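# Move an unpowered spare robot arm between desks

## Task

Take the 5.7 kg spare robot arm, which is unpowered with limp, freely swinging joints, out of the open case on one desk and lay it on the other desk. At the end it must rest motionless with nothing hanging past any desk edge. No part of it may drop freely by more than a few centimetres. The case has to stay on its own desk. Release it and back the robot away so the robot is not what keeps it in place. The robot must not topple or finish leaning.

## Robot and tools

Robot: a wheeled base with a column, a tilting head and two six-joint arms (left and right), each ending in a two-finger gripper. Folded, as it starts, it is 0.73 m long, 0.62 m wide, 1.88 m tall, with its front 0.40 m ahead of the column. The base drives straight and turns in place; it cannot move sideways.

Frames: the base frame sits on the floor under the column, between the drive wheels; x forward, y left, z up. left_hand and right_hand are reported in it: the point where the fingers meet (tips reach 8 mm further). The hand's z axis runs along the fingers, its y axis along the opening direction. The odometry frame is the base frame as it was at scene start.

execute_actions: argument "actions" is a list holding zero or one action; an empty list just reports state and pictures. Optional "cameras" picks which images come back: cam_head_left, cam_head_right, cam_left_wrist, cam_right_wrist, nav_camera, or "all" (default); [] means none. An action may contain:
- "base": exactly one of {"translate_m": d}, a relative drive in metres from where the base is now, forward positive, -3 to 3; or {"rotate_rad": d}, a relative turn in radians, counter-clockwise (left) positive, -3.2 to 3.2.
- "joints": a single dictionary keyed by joint name covering both arms and the head; every value is an absolute target, not an offset. head_tilt_rad -0.61 to 1.308 (positive looks down). For each arm (prefix left_ or right_): joint1_rad -2.879 to 2.879, joint2_rad 0 to 3.141, joint3_rad 0 to 3.019, joint4_rad -1.692 to 1.57, joint5_rad -1.57 to 1.57 (hand swings to robot's right when positive), joint6_rad -2.094 to 2.094 (hand roll), gripper_m 0 to 0.093 metres of fingertip gap (0 closed).
- "speeds": optional caps, translate_m 0.05 to 0.8 m/s, rotate_rad 0.1 to 1 rad/s (the top values are the defaults). They do not slow arms. A base motion needing over 8.667 s is rejected; no action may run past 15 s.
Any bad key or out-of-range number rejects the call and nothing moves. Joints left out of an action may still be driving toward earlier targets.

Arm geometry (approximate): with left_joint1_rad -1.57 or right_joint1_rad 1.57 and joints 5, 6 at 0, the arm lies in a forward vertical plane 0.23 m to that side. Let a = j2 - 0.35, b = 1.05 + j2 - j3, c = b - j4 (c = 1.57 is fingers straight down). Hand point ahead = 0.12 + 0.39 sin a + 0.38 cos b + 0.25 cos c; up = 1.46 + 0.39 cos a - 0.38 sin b - 0.25 sin c. Example: j2, j3, j4 = 0.93, 0.78, 0.14 gives 0.60 m ahead, 1.21 m up. Real hands sag lower and nearer the column by up to 5 cm, or ~12 cm when heavily loaded. Lowest reach about 0.47 m up; the floor is out of reach.

Loads per arm, fingers down: 3.2 kg near 0.4 m ahead at 0.65–1.2 m height; 2 kg out to 0.6 m; 1 kg out to 0.8 m at 0.9–1.2 m. A gripper holds roughly 2–6 kg. The 5.7 kg item therefore likely needs both arms sharing the weight, fingers steeply down, close to the body. Its loose joints can swing, so keep it supported and set it down gently rather than releasing it above the desk.

Gripping: command a gap smaller than the object; "off_target" is then expected. A reported gap staying 0.002 m or more above target means something is held. Fingers are 7 cm long; the gripper body is 10 cm wide, 7 cm thick. Tiny target changes (under ~0.03 rad, 0.08 for joints 2–3) may not move a joint; for gentle contact step about 0.05 rad per call from your previous target.

Result lines: base_status and joint_status give how each motion ended: "done", "off_target" (stopped short, may keep pushing), "time_out", "contact_stop" (base wheel stalled; back off 0.05 m before retrying or turning), "not_followed" with a "joint command not followed" and "cause:" line (safety check refused arm targets as too near the other arm or body or an obstacle; move the involved joints ≥0.05 rad back, or move the other arm). on_its_own lists uncommanded behaviour. base_odometry counts wheel turns only; compare turned_by_wheels with turned_by_imu to detect slipping or collisions. base_tilt is in degrees (forward, right). motor_effort lists only the wheel motors, in percent, peak in brackets. wheel_motors_off = 1 means an overload shut the wheels off for 2 s. Motor temperatures are listed per arm joint; MOTOR HOT appears from 85 °C and at 100 °C that arm goes limp and drops what it holds, so avoid long heavy holds and long thinking while loaded. A blocked arm keeps pushing; resend its current joint readings as targets to relax it (a loaded arm sinks a bit each time).

Avoid: arms colliding or pressing on each other, hard base shoves (table tops at 0.30–1.20 m can slide over the housing into the column), tipping the robot, knocking the case off its desk, dropping the load.

Cameras: head cameras at 1.47–1.58 m look down by about head_tilt_rad. Wrist cameras sit 0.10 m behind the fingertips and view along the fingers, angled 0.62 rad toward the hand's +x. nav_camera is low at the base front.

wait: "seconds" 0 to 10, no new command. zoom_image: "camera" plus "region" [x0, y0, x1, y1] pixels, at most 504×504, on the latest image. read_manual: licence texts only. finished_scene: "scene" is the current scene number; call it only once the arm lies still on the target desk and the robot has let go and moved away.

Each tool is called after ">>>" as name([rows], argument=value, ...), one row to a line, values as JSON.

## Session

>>> execute_actions([
  {"joints":{"head_tilt_rad":0.5}},
])

Scene clock: 0.80 s.
Motor temperatures (°C, as the motors report them): left_arm=[23 22 23 21 22 21] | right_arm=[22 21 21 23 20 24]
base_odometry: x=+0.000 y=+0.000 heading=+0.000 (m, m, rad; odometry frame)
turned_by_wheels: +0.000 (rad since the last result)
turned_by_imu: +0.000 (rad since the last result)
base_tilt: forward=+0.0 right=-0.2 (deg)
base_status: not commanded
joint_positions: head_tilt_rad=+0.518 left_joint1_rad=-1.571 left_joint2_rad=+0.890 left_joint3_rad=+0.416 left_joint4_rad=-0.961 left_joint5_rad=+0.028 left_joint6_rad=-0.093 left_gripper_m=+0.094 right_joint1_rad=+1.573 right_joint2_rad=+0.861 right_joint3_rad=+0.421 right_joint4_rad=-0.966 right_joint5_rad=+0.027 right_joint6_rad=+0.060 right_gripper_m=+0.094
joint_status: all done
wheel_motors_off: 0
motor_effort: left_wheel=+0(0) right_wheel=+2(2) (%)
left_hand: x=+0.1479 y=+0.2197 z=+1.2535 quat_wxyz=(+0.440, +0.048, -0.897, -0.008) (m; base frame)
right_hand: x=+0.1554 y=-0.2296 z=+1.2544 quat_wxyz=(+0.426, -0.020, -0.904, +0.024) (m; base frame)
pictures: cam_head_left, cam_head_right, cam_left_wrist, cam_right_wrist, nav_camera
Images, in order (width x height): cam_head_left 504x504, cam_head_right 504x504, cam_left_wrist 616x616, cam_right_wrist 616x616, nav_camera 504x504.

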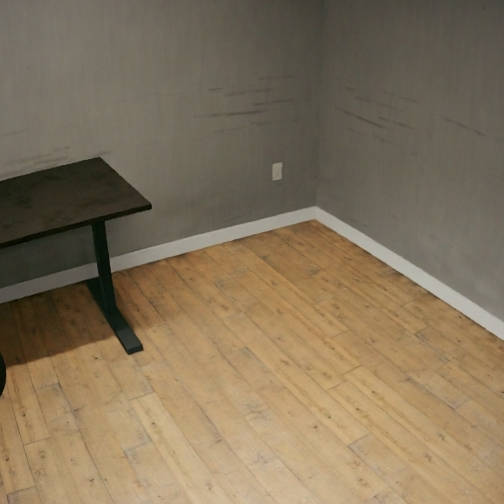

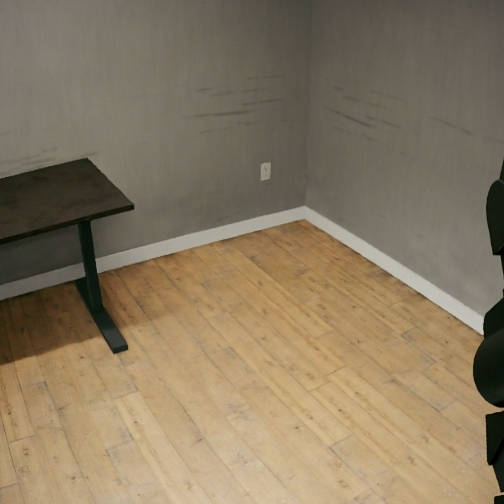

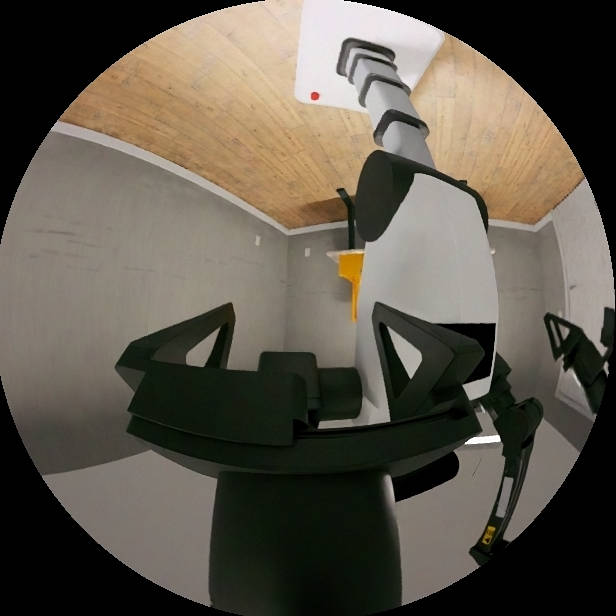

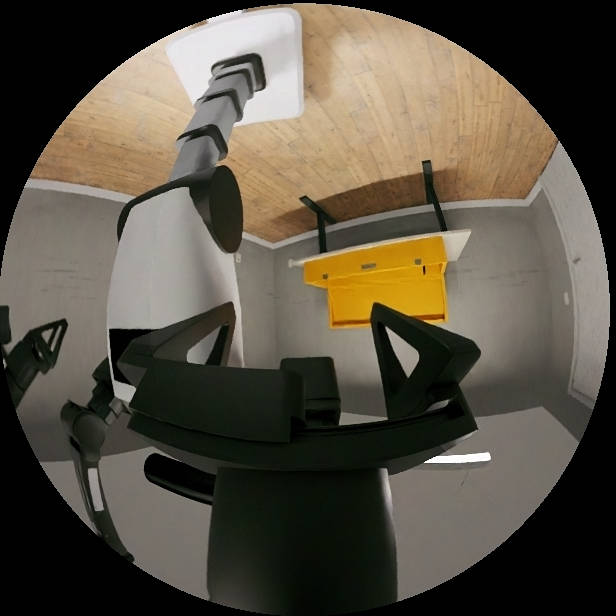

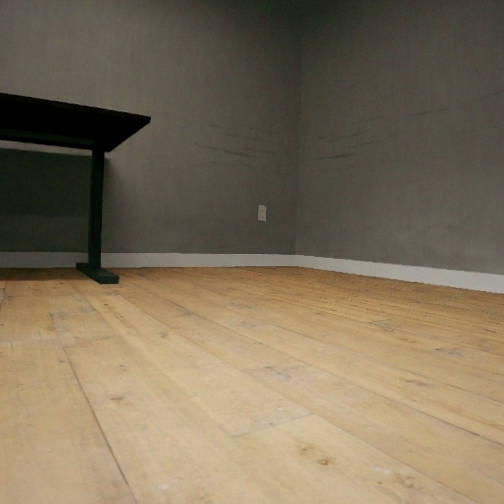

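Case is behind.

>>> execute_actions([
  {"base":{"rotate_rad":-2.7},"joints":{"head_tilt_rad":0.6}},
], cameras=["cam_head_left","cam_head_right"])

>>> execute_actions([
  {"base":{"rotate_rad":-1.2}},
], cameras=["cam_head_left"])

>>> execute_actions([
  {"base":{"rotate_rad":-1.2}},
], cameras=["cam_head_left"])

Scene clock: 7.43 s.
Motor temperatures (°C, as the motors report them): left_arm=[23 22 23 21 22 21] | right_arm=[22 21 21 23 20 24]
base_odometry: x=+0.000 y=+0.000 heading=-2.699 (m, m, rad; odometry frame)
turned_by_wheels: -2.699 (rad since the last result)
turned_by_imu: -2.730 (rad since the last result)
base_tilt: forward=+0.1 right=-0.3 (deg)
base_status: done
joint_positions: head_tilt_rad=+0.603 left_joint1_rad=-1.571 left_joint2_rad=+0.890 left_joint3_rad=+0.416 left_joint4_rad=-0.961 left_joint5_rad=+0.028 left_joint6_rad=-0.093 left_gripper_m=+0.094 right_joint1_rad=+1.573 right_joint2_rad=+0.861 right_joint3_rad=+0.421 right_joint4_rad=-0.966 right_joint5_rad=+0.027 right_joint6_rad=+0.060 right_gripper_m=+0.094
joint_status: all done
wheel_motors_off: 0
motor_effort: left_wheel=+4(35) right_wheel=-5(42) (%)
left_hand: x=+0.1479 y=+0.2197 z=+1.2535 quat_wxyz=(+0.440, +0.048, -0.897, -0.008) (m; base frame)
right_hand: x=+0.1554 y=-0.2296 z=+1.2544 quat_wxyz=(+0.426, -0.020, -0.904, +0.024) (m; base frame)
pictures: cam_head_left, cam_head_right
Images, in order (width x height): cam_head_left 504x504, cam_head_right 504x504.

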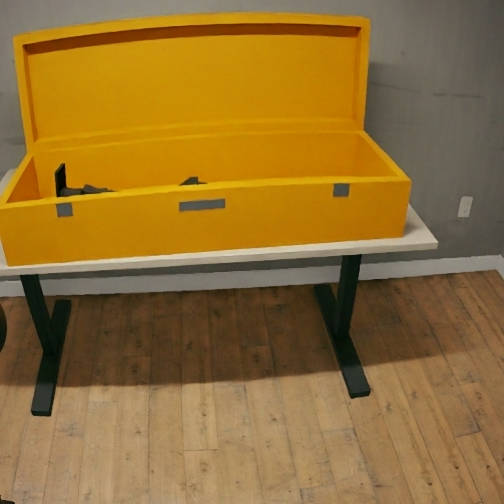

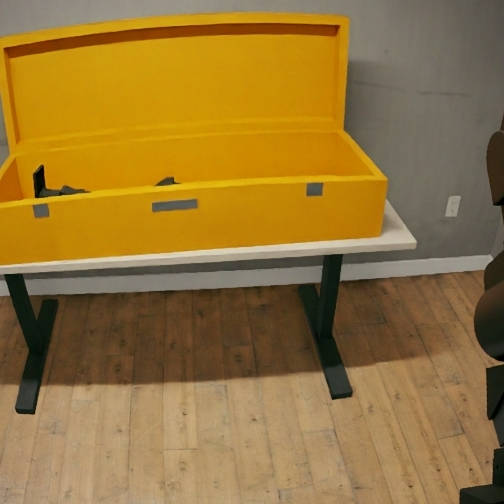

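Scene clock: 10.10 s.
Motor temperatures (°C, as the motors report them): left_arm=[23 22 23 21 22 21] | right_arm=[22 21 21 23 20 24]
base_odometry: x=+0.000 y=+0.000 heading=+2.385 (m, m, rad; odometry frame)
turned_by_wheels: -1.199 (rad since the last result)
turned_by_imu: -1.214 (rad since the last result)
base_tilt: forward=+0.1 right=-0.3 (deg)
base_status: done
joint_positions: head_tilt_rad=+0.603 left_joint1_rad=-1.571 left_joint2_rad=+0.890 left_joint3_rad=+0.416 left_joint4_rad=-0.961 left_joint5_rad=+0.028 left_joint6_rad=-0.093 left_gripper_m=+0.094 right_joint1_rad=+1.573 right_joint2_rad=+0.861 right_joint3_rad=+0.421 right_joint4_rad=-0.966 right_joint5_rad=+0.027 right_joint6_rad=+0.060 right_gripper_m=+0.094
joint_status: not commanded
wheel_motors_off: 0
motor_effort: left_wheel=+3(22) right_wheel=-4(29) (%)
left_hand: x=+0.1479 y=+0.2197 z=+1.2535 quat_wxyz=(+0.440, +0.048, -0.897, -0.008) (m; base frame)
right_hand: x=+0.1554 y=-0.2296 z=+1.2544 quat_wxyz=(+0.426, -0.020, -0.904, +0.024) (m; base frame)
pictures: cam_head_left
Images, in order (width x height): cam_head_left 504x504.

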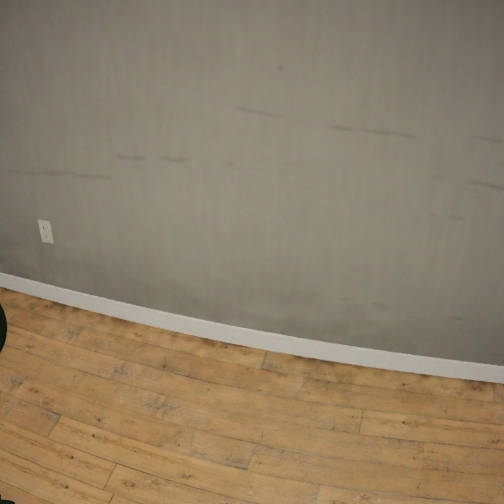

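Scene clock: 12.77 s.
Motor temperatures (°C, as the motors report them): left_arm=[23 22 23 21 22 21] | right_arm=[22 21 21 23 20 24]
base_odometry: x=+0.000 y=+0.000 heading=+1.186 (m, m, rad; odometry frame)
turned_by_wheels: -1.199 (rad since the last result)
turned_by_imu: -1.214 (rad since the last result)
base_tilt: forward=+0.0 right=-0.2 (deg)
base_status: done
joint_positions: head_tilt_rad=+0.604 left_joint1_rad=-1.571 left_joint2_rad=+0.890 left_joint3_rad=+0.417 left_joint4_rad=-0.961 left_joint5_rad=+0.028 left_joint6_rad=-0.093 left_gripper_m=+0.094 right_joint1_rad=+1.573 right_joint2_rad=+0.861 right_joint3_rad=+0.421 right_joint4_rad=-0.966 right_joint5_rad=+0.027 right_joint6_rad=+0.060 right_gripper_m=+0.094
joint_status: not commanded
wheel_motors_off: 0
motor_effort: left_wheel=+4(22) right_wheel=-4(29) (%)
left_hand: x=+0.1481 y=+0.2197 z=+1.2534 quat_wxyz=(+0.440, +0.048, -0.897, -0.008) (m; base frame)
right_hand: x=+0.1554 y=-0.2296 z=+1.2544 quat_wxyz=(+0.426, -0.020, -0.904, +0.024) (m; base frame)
pictures: cam_head_left
Images, in order (width x height): cam_head_left 504x504.

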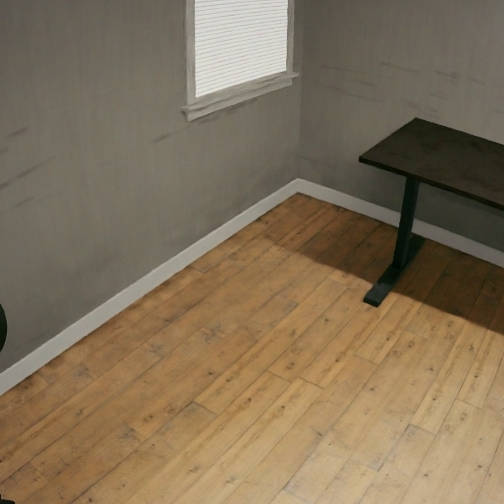

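>>> execute_actions([
  {"base":{"rotate_rad":2.37}},
], cameras=[])

>>> execute_actions([
  {"base":{"translate_m":0.5},"joints":{"head_tilt_rad":0.9,"left_joint2_rad":1.0,"left_joint3_rad":0.85,"left_joint4_rad":-0.35,"right_joint2_rad":1.0,"right_joint3_rad":0.85,"right_joint4_rad":-0.35}},
])

Scene clock: 19.80 s.
Motor temperatures (°C, as the motors report them): left_arm=[23 22 23 21 22 21] | right_arm=[22 21 21 23 20 24]
base_odometry: x=+0.000 y=+0.000 heading=-2.728 (m, m, rad; odometry frame)
turned_by_wheels: +2.369 (rad since the last result)
turned_by_imu: +2.397 (rad since the last result)
base_tilt: forward=+0.0 right=-0.3 (deg)
base_status: done
joint_positions: head_tilt_rad=+0.604 left_joint1_rad=-1.571 left_joint2_rad=+0.890 left_joint3_rad=+0.417 left_joint4_rad=-0.961 left_joint5_rad=+0.028 left_joint6_rad=-0.093 left_gripper_m=+0.094 right_joint1_rad=+1.573 right_joint2_rad=+0.861 right_joint3_rad=+0.421 right_joint4_rad=-0.966 right_joint5_rad=+0.027 right_joint6_rad=+0.060 right_gripper_m=+0.094
joint_status: not commanded
wheel_motors_off: 0
motor_effort: left_wheel=-3(27) right_wheel=+4(39) (%)
left_hand: x=+0.1481 y=+0.2197 z=+1.2534 quat_wxyz=(+0.440, +0.048, -0.897, -0.008) (m; base frame)
right_hand: x=+0.1554 y=-0.2296 z=+1.2544 quat_wxyz=(+0.426, -0.020, -0.904, +0.024) (m; base frame)
pictures: none
No camera images: the call's "cameras" was empty. Leave "cameras" out to get every camera's image.

Scene clock: 22.27 s.
Motor temperatures (°C, as the motors report them): left_arm=[23 22 23 21 22 21] | right_arm=[22 22 21 23 20 24]
base_odometry: x=-0.458 y=-0.201 heading=-2.728 (m, m, rad; odometry frame)
turned_by_wheels: +0.000 (rad since the last result)
turned_by_imu: +0.001 (rad since the last result)
base_tilt: forward=+0.1 right=-0.3 (deg)
base_status: done
joint_positions: head_tilt_rad=+0.902 left_joint1_rad=-1.571 left_joint2_rad=+1.003 left_joint3_rad=+0.845 left_joint4_rad=-0.362 left_joint5_rad=+0.028 left_joint6_rad=-0.093 left_gripper_m=+0.094 right_joint1_rad=+1.573 right_joint2_rad=+0.997 right_joint3_rad=+0.847 right_joint4_rad=-0.359 right_joint5_rad=+0.027 right_joint6_rad=+0.060 right_gripper_m=+0.094
joint_status: all done
wheel_motors_off: 0
motor_effort: left_wheel=-1(43) right_wheel=+0(63) (%)
left_hand: x=+0.4963 y=+0.2196 z=+1.1584 quat_wxyz=(-0.001, +0.046, -0.999, +0.014) (m; base frame)
right_hand: x=+0.4998 y=-0.2290 z=+1.1607 quat_wxyz=(-0.007, -0.029, -0.999, +0.012) (m; base frame)
pictures: cam_head_left, cam_head_right, cam_left_wrist, cam_right_wrist, nav_camera
Images, in order (width x height): cam_head_left 504x504, cam_head_right 504x504, cam_left_wrist 616x616, cam_right_wrist 616x616, nav_camera 504x504.

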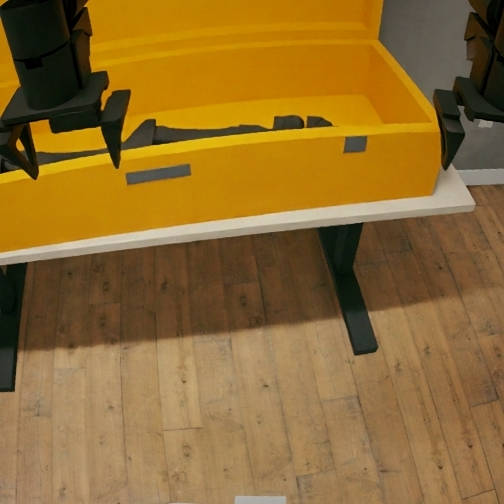

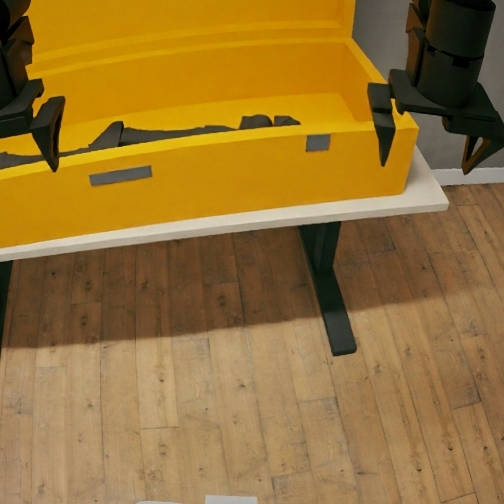

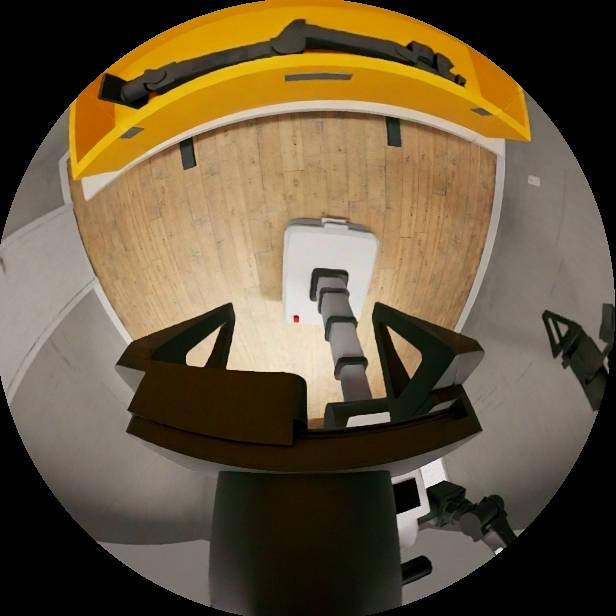

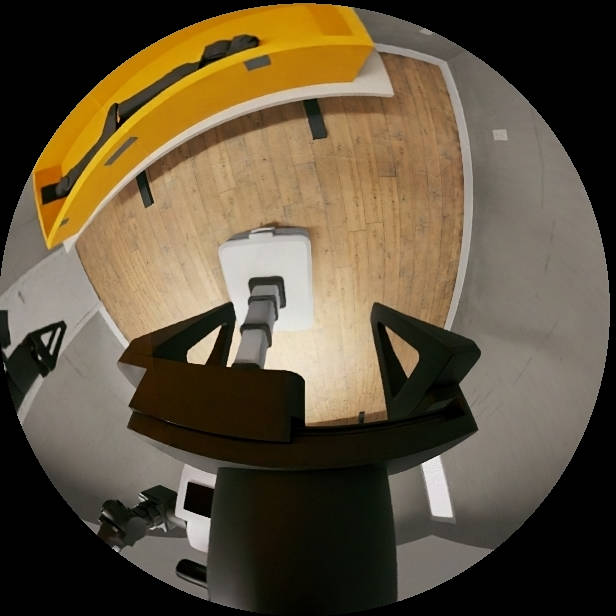

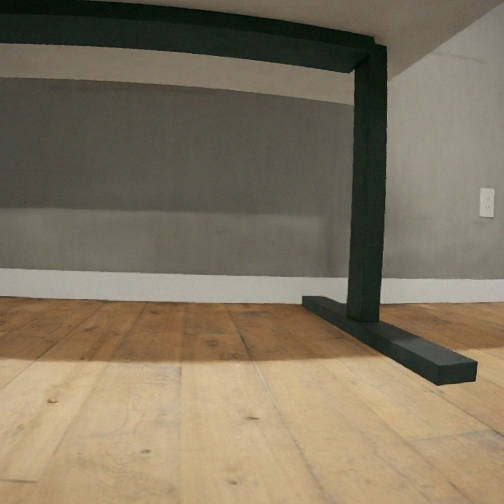

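>>> execute_actions([
  {"base":{"rotate_rad":1.0}},
], cameras=[])

>>> execute_actions([
  {"base":{"translate_m":0.25}},
], cameras=[])

>>> execute_actions([
  {"base":{"rotate_rad":-1.0}},
], cameras=[])

>>> execute_actions([
  {"base":{"translate_m":0.2},"joints":{"head_tilt_rad":1.1}},
])

Scene clock: 29.20 s.
Motor temperatures (°C, as the motors report them): left_arm=[23 23 23 21 22 21] | right_arm=[22 22 22 23 20 24]
base_odometry: x=-0.458 y=-0.201 heading=-1.729 (m, m, rad; odometry frame)
turned_by_wheels: +0.999 (rad since the last result)
turned_by_imu: +1.009 (rad since the last result)
base_tilt: forward=+0.1 right=-0.3 (deg)
base_status: done
joint_positions: head_tilt_rad=+0.902 left_joint1_rad=-1.571 left_joint2_rad=+1.003 left_joint3_rad=+0.845 left_joint4_rad=-0.362 left_joint5_rad=+0.028 left_joint6_rad=-0.093 left_gripper_m=+0.094 right_joint1_rad=+1.573 right_joint2_rad=+0.997 right_joint3_rad=+0.847 right_joint4_rad=-0.359 right_joint5_rad=+0.027 right_joint6_rad=+0.060 right_gripper_m=+0.094
joint_status: not commanded
wheel_motors_off: 0
motor_effort: left_wheel=-3(38) right_wheel=+6(49) (%)
left_hand: x=+0.4963 y=+0.2198 z=+1.1584 quat_wxyz=(-0.001, +0.047, -0.999, +0.014) (m; base frame)
right_hand: x=+0.4998 y=-0.2290 z=+1.1607 quat_wxyz=(-0.007, -0.029, -0.999, +0.012) (m; base frame)
pictures: none
No camera images: the call's "cameras" was empty. Leave "cameras" out to get every camera's image.

Scene clock: 31.13 s.
Motor temperatures (°C, as the motors report them): left_arm=[23 23 23 21 22 21] | right_arm=[22 22 22 23 20 24]
base_odometry: x=-0.497 y=-0.448 heading=-1.728 (m, m, rad; odometry frame)
turned_by_wheels: +0.001 (rad since the last result)
turned_by_imu: +0.002 (rad since the last result)
base_tilt: forward=+0.1 right=-0.3 (deg)
base_status: done
joint_positions: head_tilt_rad=+0.902 left_joint1_rad=-1.571 left_joint2_rad=+1.003 left_joint3_rad=+0.845 left_joint4_rad=-0.361 left_joint5_rad=+0.028 left_joint6_rad=-0.093 left_gripper_m=+0.094 right_joint1_rad=+1.573 right_joint2_rad=+0.998 right_joint3_rad=+0.845 right_joint4_rad=-0.358 right_joint5_rad=+0.027 right_joint6_rad=+0.060 right_gripper_m=+0.094
joint_status: not commanded
wheel_motors_off: 0
motor_effort: left_wheel=+1(42) right_wheel=-1(65) (%)
left_hand: x=+0.4966 y=+0.2198 z=+1.1584 quat_wxyz=(-0.002, +0.047, -0.999, +0.014) (m; base frame)
right_hand: x=+0.4988 y=-0.2290 z=+1.1603 quat_wxyz=(-0.007, -0.029, -0.999, +0.012) (m; base frame)
pictures: none
No camera images: the call's "cameras" was empty. Leave "cameras" out to get every camera's image.

Scene clock: 33.63 s.
Motor temperatures (°C, as the motors report them): left_arm=[23 23 23 21 22 21] | right_arm=[22 22 22 23 20 24]
base_odometry: x=-0.497 y=-0.448 heading=-2.727 (m, m, rad; odometry frame)
turned_by_wheels: -0.999 (rad since the last result)
turned_by_imu: -1.009 (rad since the last result)
base_tilt: forward=+0.1 right=-0.2 (deg)
base_status: done
joint_positions: head_tilt_rad=+0.902 left_joint1_rad=-1.571 left_joint2_rad=+1.003 left_joint3_rad=+0.845 left_joint4_rad=-0.361 left_joint5_rad=+0.028 left_joint6_rad=-0.093 left_gripper_m=+0.094 right_joint1_rad=+1.573 right_joint2_rad=+0.998 right_joint3_rad=+0.845 right_joint4_rad=-0.358 right_joint5_rad=+0.027 right_joint6_rad=+0.060 right_gripper_m=+0.094
joint_status: not commanded
wheel_motors_off: 0
motor_effort: left_wheel=+4(29) right_wheel=-5(52) (%)
left_hand: x=+0.4966 y=+0.2198 z=+1.1584 quat_wxyz=(-0.002, +0.047, -0.999, +0.014) (m; base frame)
right_hand: x=+0.4988 y=-0.2290 z=+1.1603 quat_wxyz=(-0.007, -0.029, -0.999, +0.012) (m; base frame)
pictures: none
No camera images: the call's "cameras" was empty. Leave "cameras" out to get every camera's image.

Scene clock: 35.43 s.
Motor temperatures (°C, as the motors report them): left_arm=[23 23 23 21 22 21] | right_arm=[22 22 22 23 20 24]
base_odometry: x=-0.680 y=-0.528 heading=-2.728 (m, m, rad; odometry frame)
turned_by_wheels: -0.001 (rad since the last result)
turned_by_imu: +0.000 (rad since the last result)
base_tilt: forward=+0.1 right=-0.3 (deg)
base_status: done
joint_positions: head_tilt_rad=+1.100 left_joint1_rad=-1.571 left_joint2_rad=+1.003 left_joint3_rad=+0.845 left_joint4_rad=-0.361 left_joint5_rad=+0.028 left_joint6_rad=-0.093 left_gripper_m=+0.094 right_joint1_rad=+1.573 right_joint2_rad=+0.998 right_joint3_rad=+0.846 right_joint4_rad=-0.358 right_joint5_rad=+0.027 right_joint6_rad=+0.060 right_gripper_m=+0.094
joint_status: all done
wheel_motors_off: 0
motor_effort: left_wheel=-1(45) right_wheel=+1(57) (%)
left_hand: x=+0.4968 y=+0.2198 z=+1.1584 quat_wxyz=(-0.002, +0.047, -0.999, +0.014) (m; base frame)
right_hand: x=+0.4993 y=-0.2290 z=+1.1604 quat_wxyz=(-0.007, -0.029, -0.999, +0.012) (m; base frame)
pictures: cam_head_left, cam_head_right, cam_left_wrist, cam_right_wrist, nav_camera
Images, in order (width x height): cam_head_left 504x504, cam_head_right 504x504, cam_left_wrist 616x616, cam_right_wrist 616x616, nav_camera 504x504.

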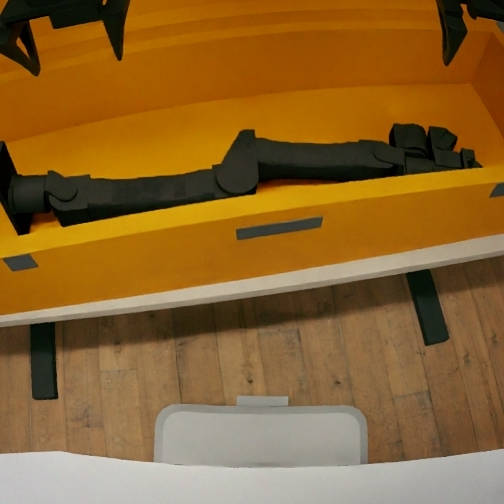

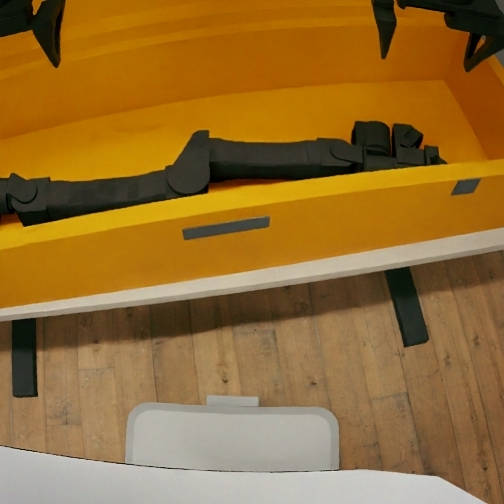

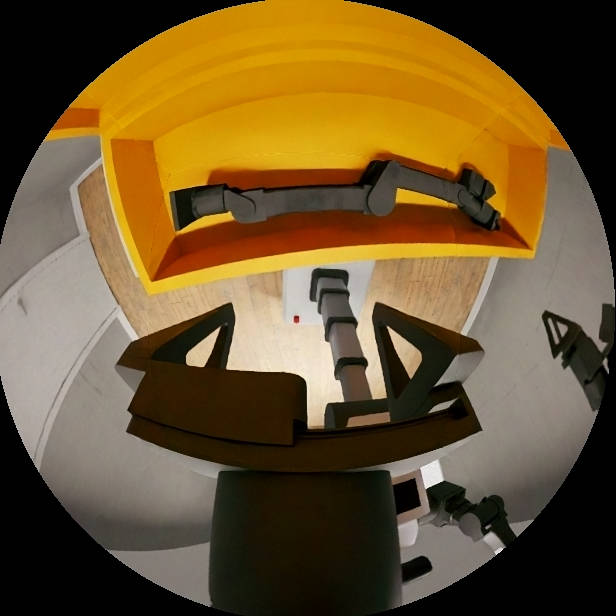

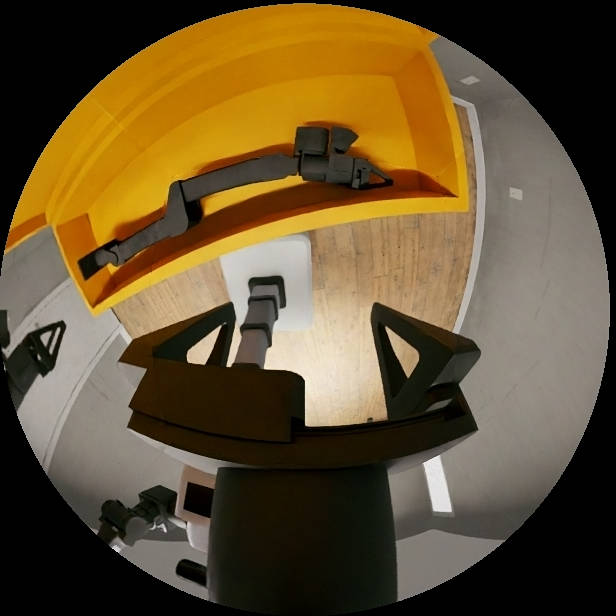

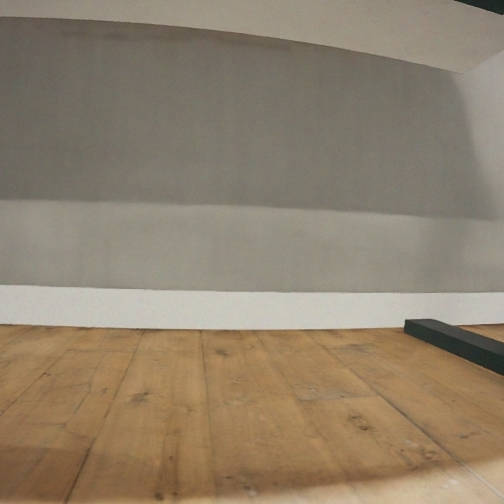

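>>> execute_actions([
  {"base":{"rotate_rad":0.12}},
], cameras=[])

>>> execute_actions([
  {"base":{"translate_m":0.2},"joints":{"left_joint4_rad":-0.42,"right_joint4_rad":-0.42,"left_joint6_rad":0,"right_joint6_rad":0}},
])

Scene clock: 42.37 s.
Motor temperatures (°C, as the motors report them): left_arm=[23 23 23 21 22 21] | right_arm=[22 23 22 23 20 24]
base_odometry: x=-0.681 y=-0.528 heading=-2.610 (m, m, rad; odometry frame)
turned_by_wheels: +0.119 (rad since the last result)
turned_by_imu: +0.120 (rad since the last result)
base_tilt: forward=+0.1 right=-0.3 (deg)
base_status: done
joint_positions: head_tilt_rad=+1.100 left_joint1_rad=-1.571 left_joint2_rad=+1.003 left_joint3_rad=+0.845 left_joint4_rad=-0.361 left_joint5_rad=+0.028 left_joint6_rad=-0.093 left_gripper_m=+0.094 right_joint1_rad=+1.573 right_joint2_rad=+0.998 right_joint3_rad=+0.846 right_joint4_rad=-0.358 right_joint5_rad=+0.027 right_joint6_rad=+0.060 right_gripper_m=+0.094
joint_status: not commanded
wheel_motors_off: 0
motor_effort: left_wheel=-1(38) right_wheel=+0(41) (%)
left_hand: x=+0.4968 y=+0.2198 z=+1.1584 quat_wxyz=(-0.002, +0.047, -0.999, +0.014) (m; base frame)
right_hand: x=+0.4993 y=-0.2290 z=+1.1604 quat_wxyz=(-0.007, -0.029, -0.999, +0.012) (m; base frame)
pictures: none
No camera images: the call's "cameras" was empty. Leave "cameras" out to get every camera's image.

Scene clock: 44.13 s.
Motor temperatures (°C, as the motors report them): left_arm=[23 23 23 21 22 21] | right_arm=[22 23 22 23 20 24]
base_odometry: x=-0.853 y=-0.630 heading=-2.609 (m, m, rad; odometry frame)
turned_by_wheels: +0.001 (rad since the last result)
turned_by_imu: +0.002 (rad since the last result)
base_tilt: forward=+0.0 right=-0.3 (deg)
base_status: done
joint_positions: head_tilt_rad=+1.100 left_joint1_rad=-1.571 left_joint2_rad=+1.003 left_joint3_rad=+0.845 left_joint4_rad=-0.411 left_joint5_rad=+0.028 left_joint6_rad=-0.011 left_gripper_m=+0.094 right_joint1_rad=+1.573 right_joint2_rad=+0.998 right_joint3_rad=+0.845 right_joint4_rad=-0.414 right_joint5_rad=+0.027 right_joint6_rad=+0.007 right_gripper_m=+0.094
joint_status: all done
wheel_motors_off: 0
motor_effort: left_wheel=+1(48) right_wheel=-1(53) (%)
left_hand: x=+0.4846 y=+0.2198 z=+1.1587 quat_wxyz=(+0.022, +0.006, -1.000, +0.014) (m; base frame)
right_hand: x=+0.4851 y=-0.2290 z=+1.1604 quat_wxyz=(+0.021, -0.003, -1.000, +0.013) (m; base frame)
pictures: cam_head_left, cam_head_right, cam_left_wrist, cam_right_wrist, nav_camera
Images, in order (width x height): cam_head_left 504x504, cam_head_right 504x504, cam_left_wrist 616x616, cam_right_wrist 616x616, nav_camera 504x504.

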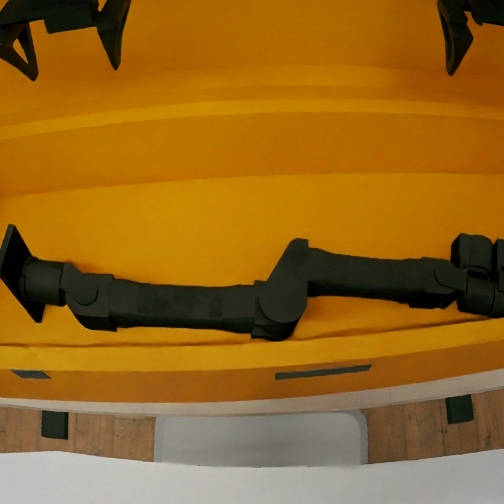

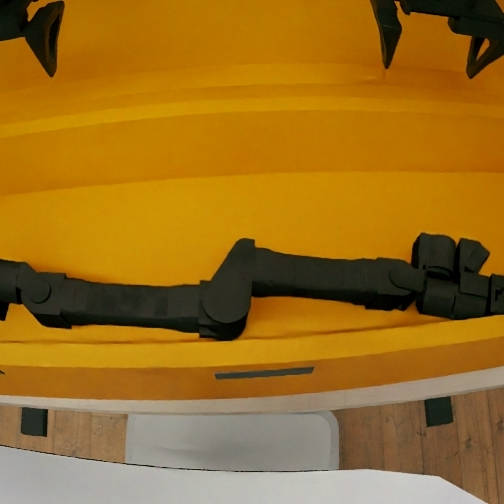

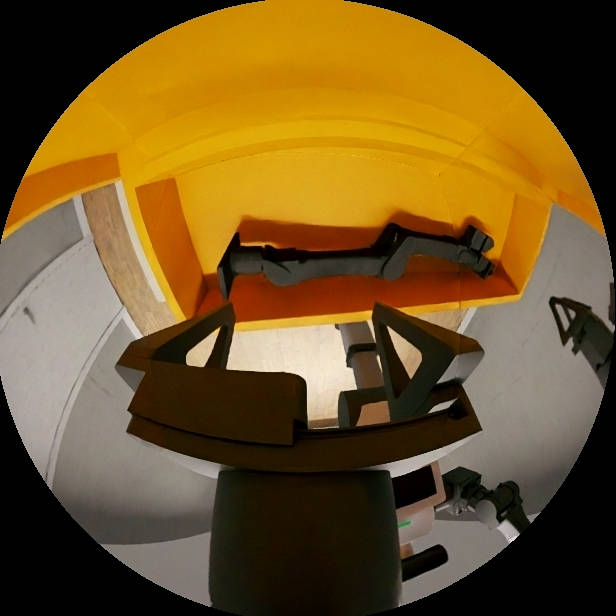

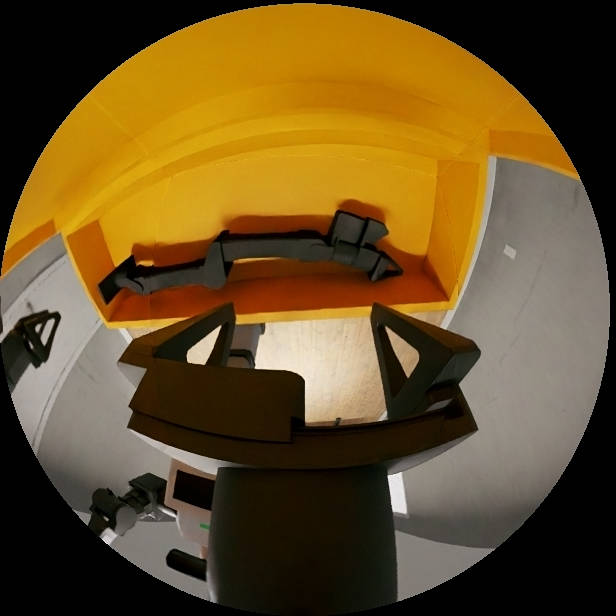

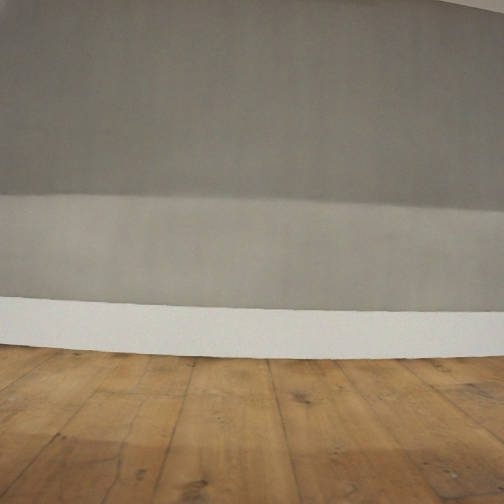

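>>> execute_actions([
  {"base":{"translate_m":-0.05},"joints":{"left_joint2_rad":0.95,"left_joint3_rad":0.53,"left_joint4_rad":-0.1,"left_joint6_rad":1.57,"right_joint2_rad":0.95,"right_joint3_rad":0.53,"right_joint4_rad":-0.1,"right_joint6_rad":-1.57,"head_tilt_rad":1.25}},
])

>>> execute_actions([
  {"joints":{"left_joint2_rad":1.55,"left_joint3_rad":0.75,"left_joint4_rad":0.28,"right_joint2_rad":1.55,"right_joint3_rad":0.75,"right_joint4_rad":0.28}},
])

Scene clock: 54.43 s.
Motor temperatures (°C, as the motors report them): left_arm=[23 23 23 21 22 21] | right_arm=[22 23 22 23 20 24]
base_odometry: x=-0.810 y=-0.604 heading=-2.610 (m, m, rad; odometry frame)
turned_by_wheels: -0.001 (rad since the last result)
turned_by_imu: +0.000 (rad since the last result)
base_tilt: forward=+0.0 right=-0.3 (deg)
base_status: done
joint_positions: head_tilt_rad=+1.248 left_joint1_rad=-1.571 left_joint2_rad=+0.956 left_joint3_rad=+0.529 left_joint4_rad=-0.114 left_joint5_rad=+0.028 left_joint6_rad=+1.558 left_gripper_m=+0.094 right_joint1_rad=+1.573 right_joint2_rad=+0.947 right_joint3_rad=+0.527 right_joint4_rad=-0.111 right_joint5_rad=+0.027 right_joint6_rad=-1.563 right_gripper_m=+0.094
joint_status: all done
wheel_motors_off: 0
motor_effort: left_wheel=-2(29) right_wheel=+2(50) (%)
left_hand: x=+0.3767 y=+0.2198 z=+1.1457 quat_wxyz=(-0.004, -0.702, -0.712, +0.016) (m; base frame)
right_hand: x=+0.3791 y=-0.2291 z=+1.1479 quat_wxyz=(+0.011, +0.705, -0.709, +0.006) (m; base frame)
pictures: cam_head_left, cam_head_right, cam_left_wrist, cam_right_wrist, nav_camera
Images, in order (width x height): cam_head_left 504x504, cam_head_right 504x504, cam_left_wrist 616x616, cam_right_wrist 616x616, nav_camera 504x504.

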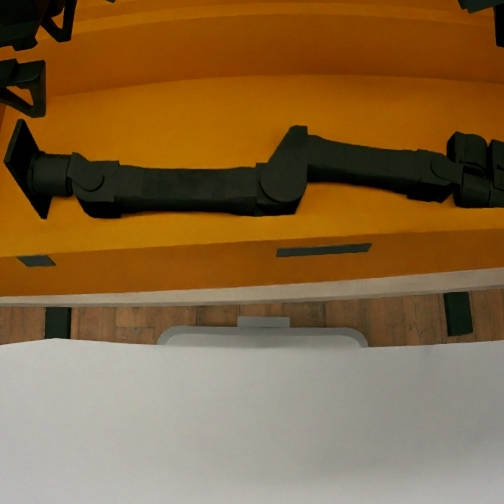

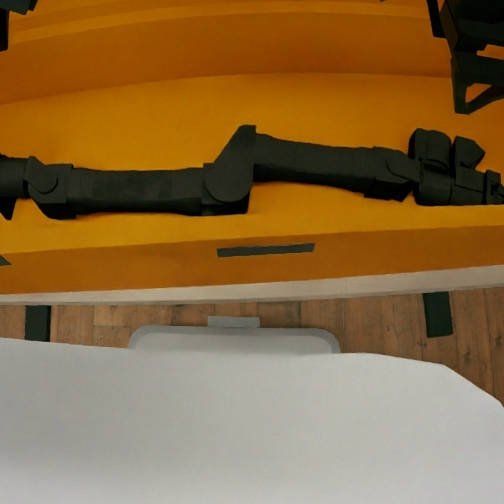

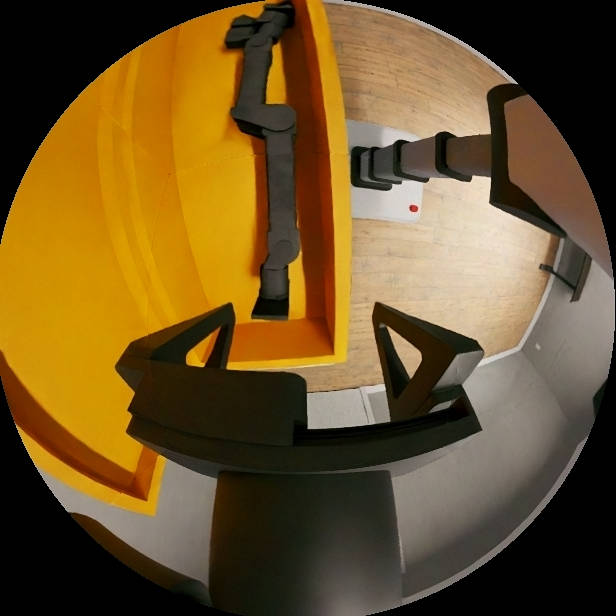

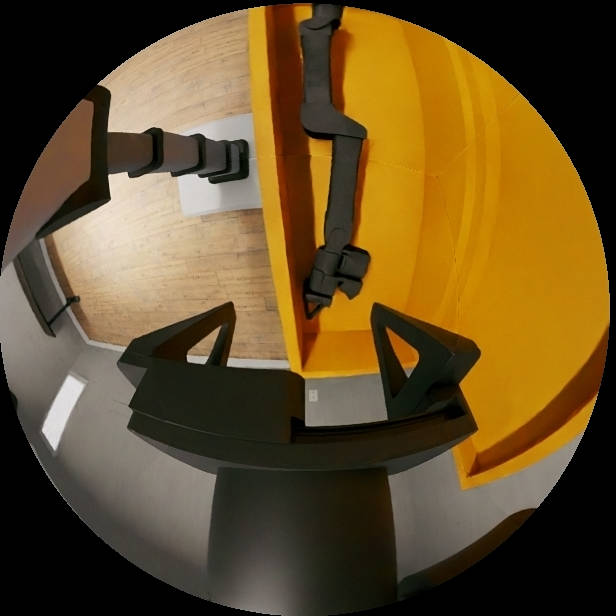

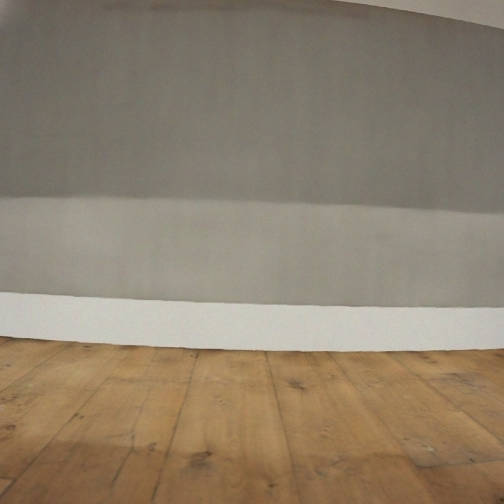

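Scene clock: 55.90 s.
Motor temperatures (°C, as the motors report them): left_arm=[23 23 23 21 22 21] | right_arm=[22 23 22 23 20 24]
base_odometry: x=-0.810 y=-0.604 heading=-2.610 (m, m, rad; odometry frame)
turned_by_wheels: +0.000 (rad since the last result)
turned_by_imu: +0.000 (rad since the last result)
base_tilt: forward=+0.1 right=-0.3 (deg)
base_status: not commanded
joint_positions: head_tilt_rad=+1.248 left_joint1_rad=-1.571 left_joint2_rad=+1.563 left_joint3_rad=+0.751 left_joint4_rad=+0.267 left_joint5_rad=+0.028 left_joint6_rad=+1.559 left_gripper_m=+0.094 right_joint1_rad=+1.573 right_joint2_rad=+1.560 right_joint3_rad=+0.750 right_joint4_rad=+0.270 right_joint5_rad=+0.027 right_joint6_rad=-1.563 right_gripper_m=+0.094
joint_status: all done
wheel_motors_off: 0
motor_effort: left_wheel=-2(4) right_wheel=+2(5) (%)
left_hand: x=+0.3710 y=+0.2198 z=+0.9777 quat_wxyz=(-0.002, -0.703, -0.711, +0.017) (m; base frame)
right_hand: x=+0.3724 y=-0.2287 z=+0.9785 quat_wxyz=(+0.015, +0.705, -0.709, +0.003) (m; base frame)
pictures: cam_head_left, cam_head_right, cam_left_wrist, cam_right_wrist, nav_camera
Images, in order (width x height): cam_head_left 504x504, cam_head_right 504x504, cam_left_wrist 616x616, cam_right_wrist 616x616, nav_camera 504x504.

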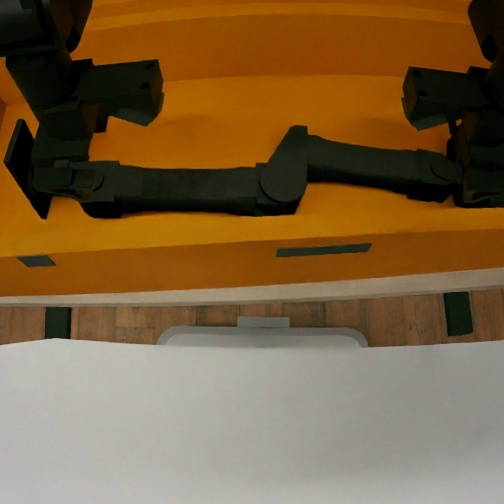

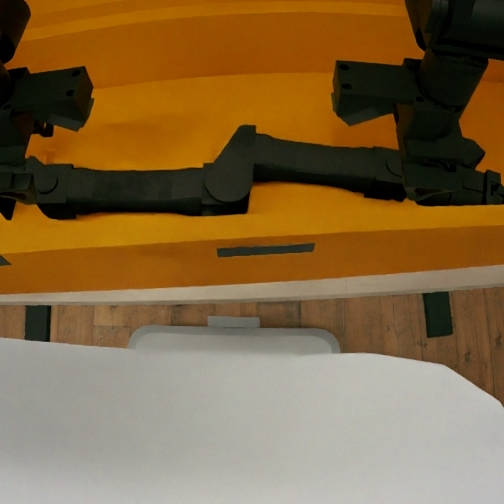

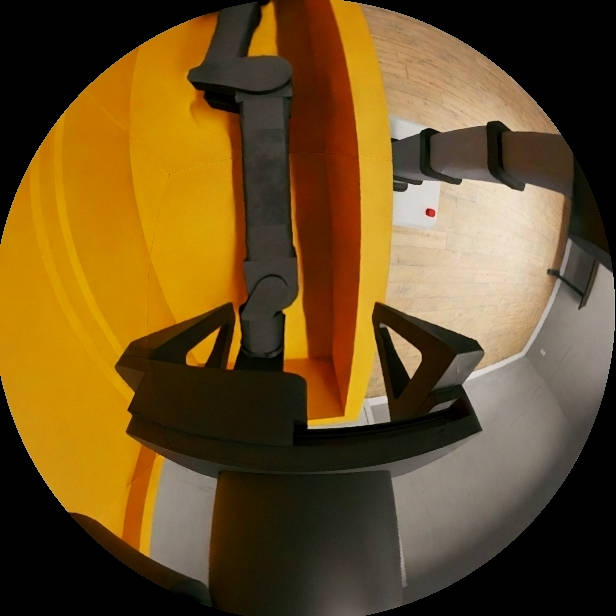

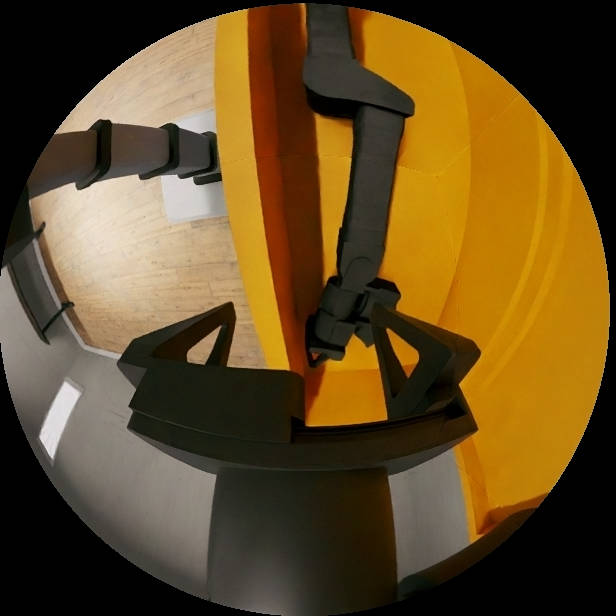

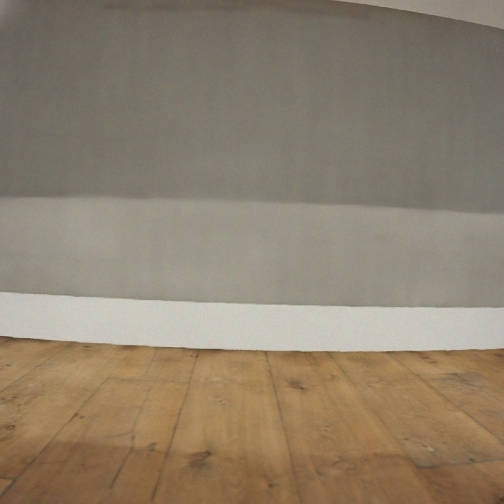

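>>> execute_actions([
  {"base":{"translate_m":0.05},"joints":{"left_joint1_rad":-1.69,"right_joint1_rad":1.67,"left_joint2_rad":1.72,"left_joint3_rad":0.87,"left_joint4_rad":0.32,"right_joint2_rad":1.72,"right_joint3_rad":0.87,"right_joint4_rad":0.32}},
], cameras=["cam_head_left","cam_left_wrist","cam_right_wrist"])

Scene clock: 62.63 s.
Motor temperatures (°C, as the motors report them): left_arm=[23 23 23 21 22 21] | right_arm=[22 23 22 23 20 24]
base_odometry: x=-0.853 y=-0.630 heading=-2.609 (m, m, rad; odometry frame)
turned_by_wheels: +0.000 (rad since the last result)
turned_by_imu: +0.001 (rad since the last result)
base_tilt: forward=+0.1 right=-0.3 (deg)
base_status: done
joint_positions: head_tilt_rad=+1.248 left_joint1_rad=-1.695 left_joint2_rad=+1.704 left_joint3_rad=+0.884 left_joint4_rad=+0.313 left_joint5_rad=+0.028 left_joint6_rad=+1.559 left_gripper_m=+0.094 right_joint1_rad=+1.675 right_joint2_rad=+1.718 right_joint3_rad=+0.883 right_joint4_rad=+0.315 right_joint5_rad=+0.027 right_joint6_rad=-1.563 right_gripper_m=+0.094
joint_status: all done
wheel_motors_off: 0
motor_effort: left_wheel=+0(29) right_wheel=-1(45) (%)
left_hand: x=+0.3898 y=+0.1436 z=+0.9311 quat_wxyz=(-0.053, -0.723, -0.688, +0.043) (m; base frame)
right_hand: x=+0.3835 y=-0.1661 z=+0.9252 quat_wxyz=(-0.024, +0.722, -0.691, -0.021) (m; base frame)
pictures: cam_head_left, cam_left_wrist, cam_right_wrist
Images, in order (width x height): cam_head_left 504x504, cam_left_wrist 616x616, cam_right_wrist 616x616.

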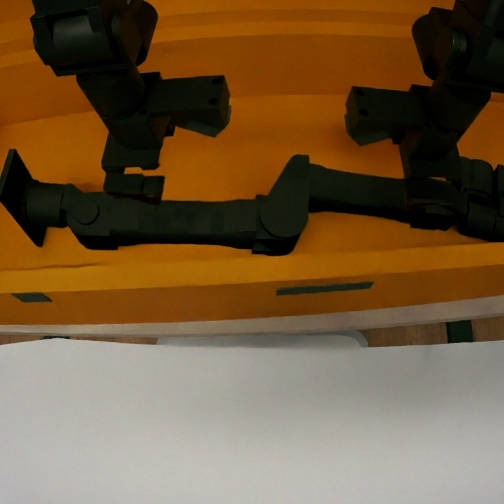

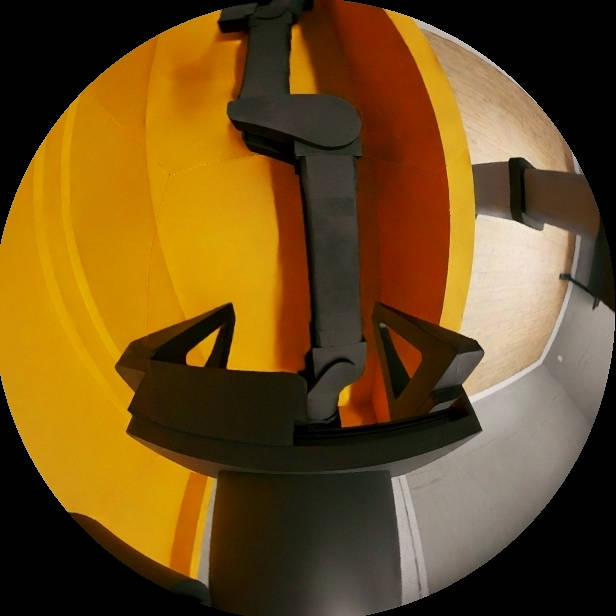

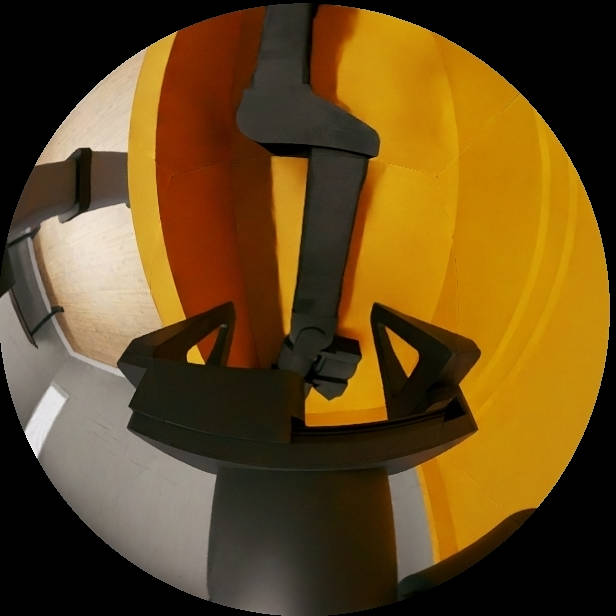

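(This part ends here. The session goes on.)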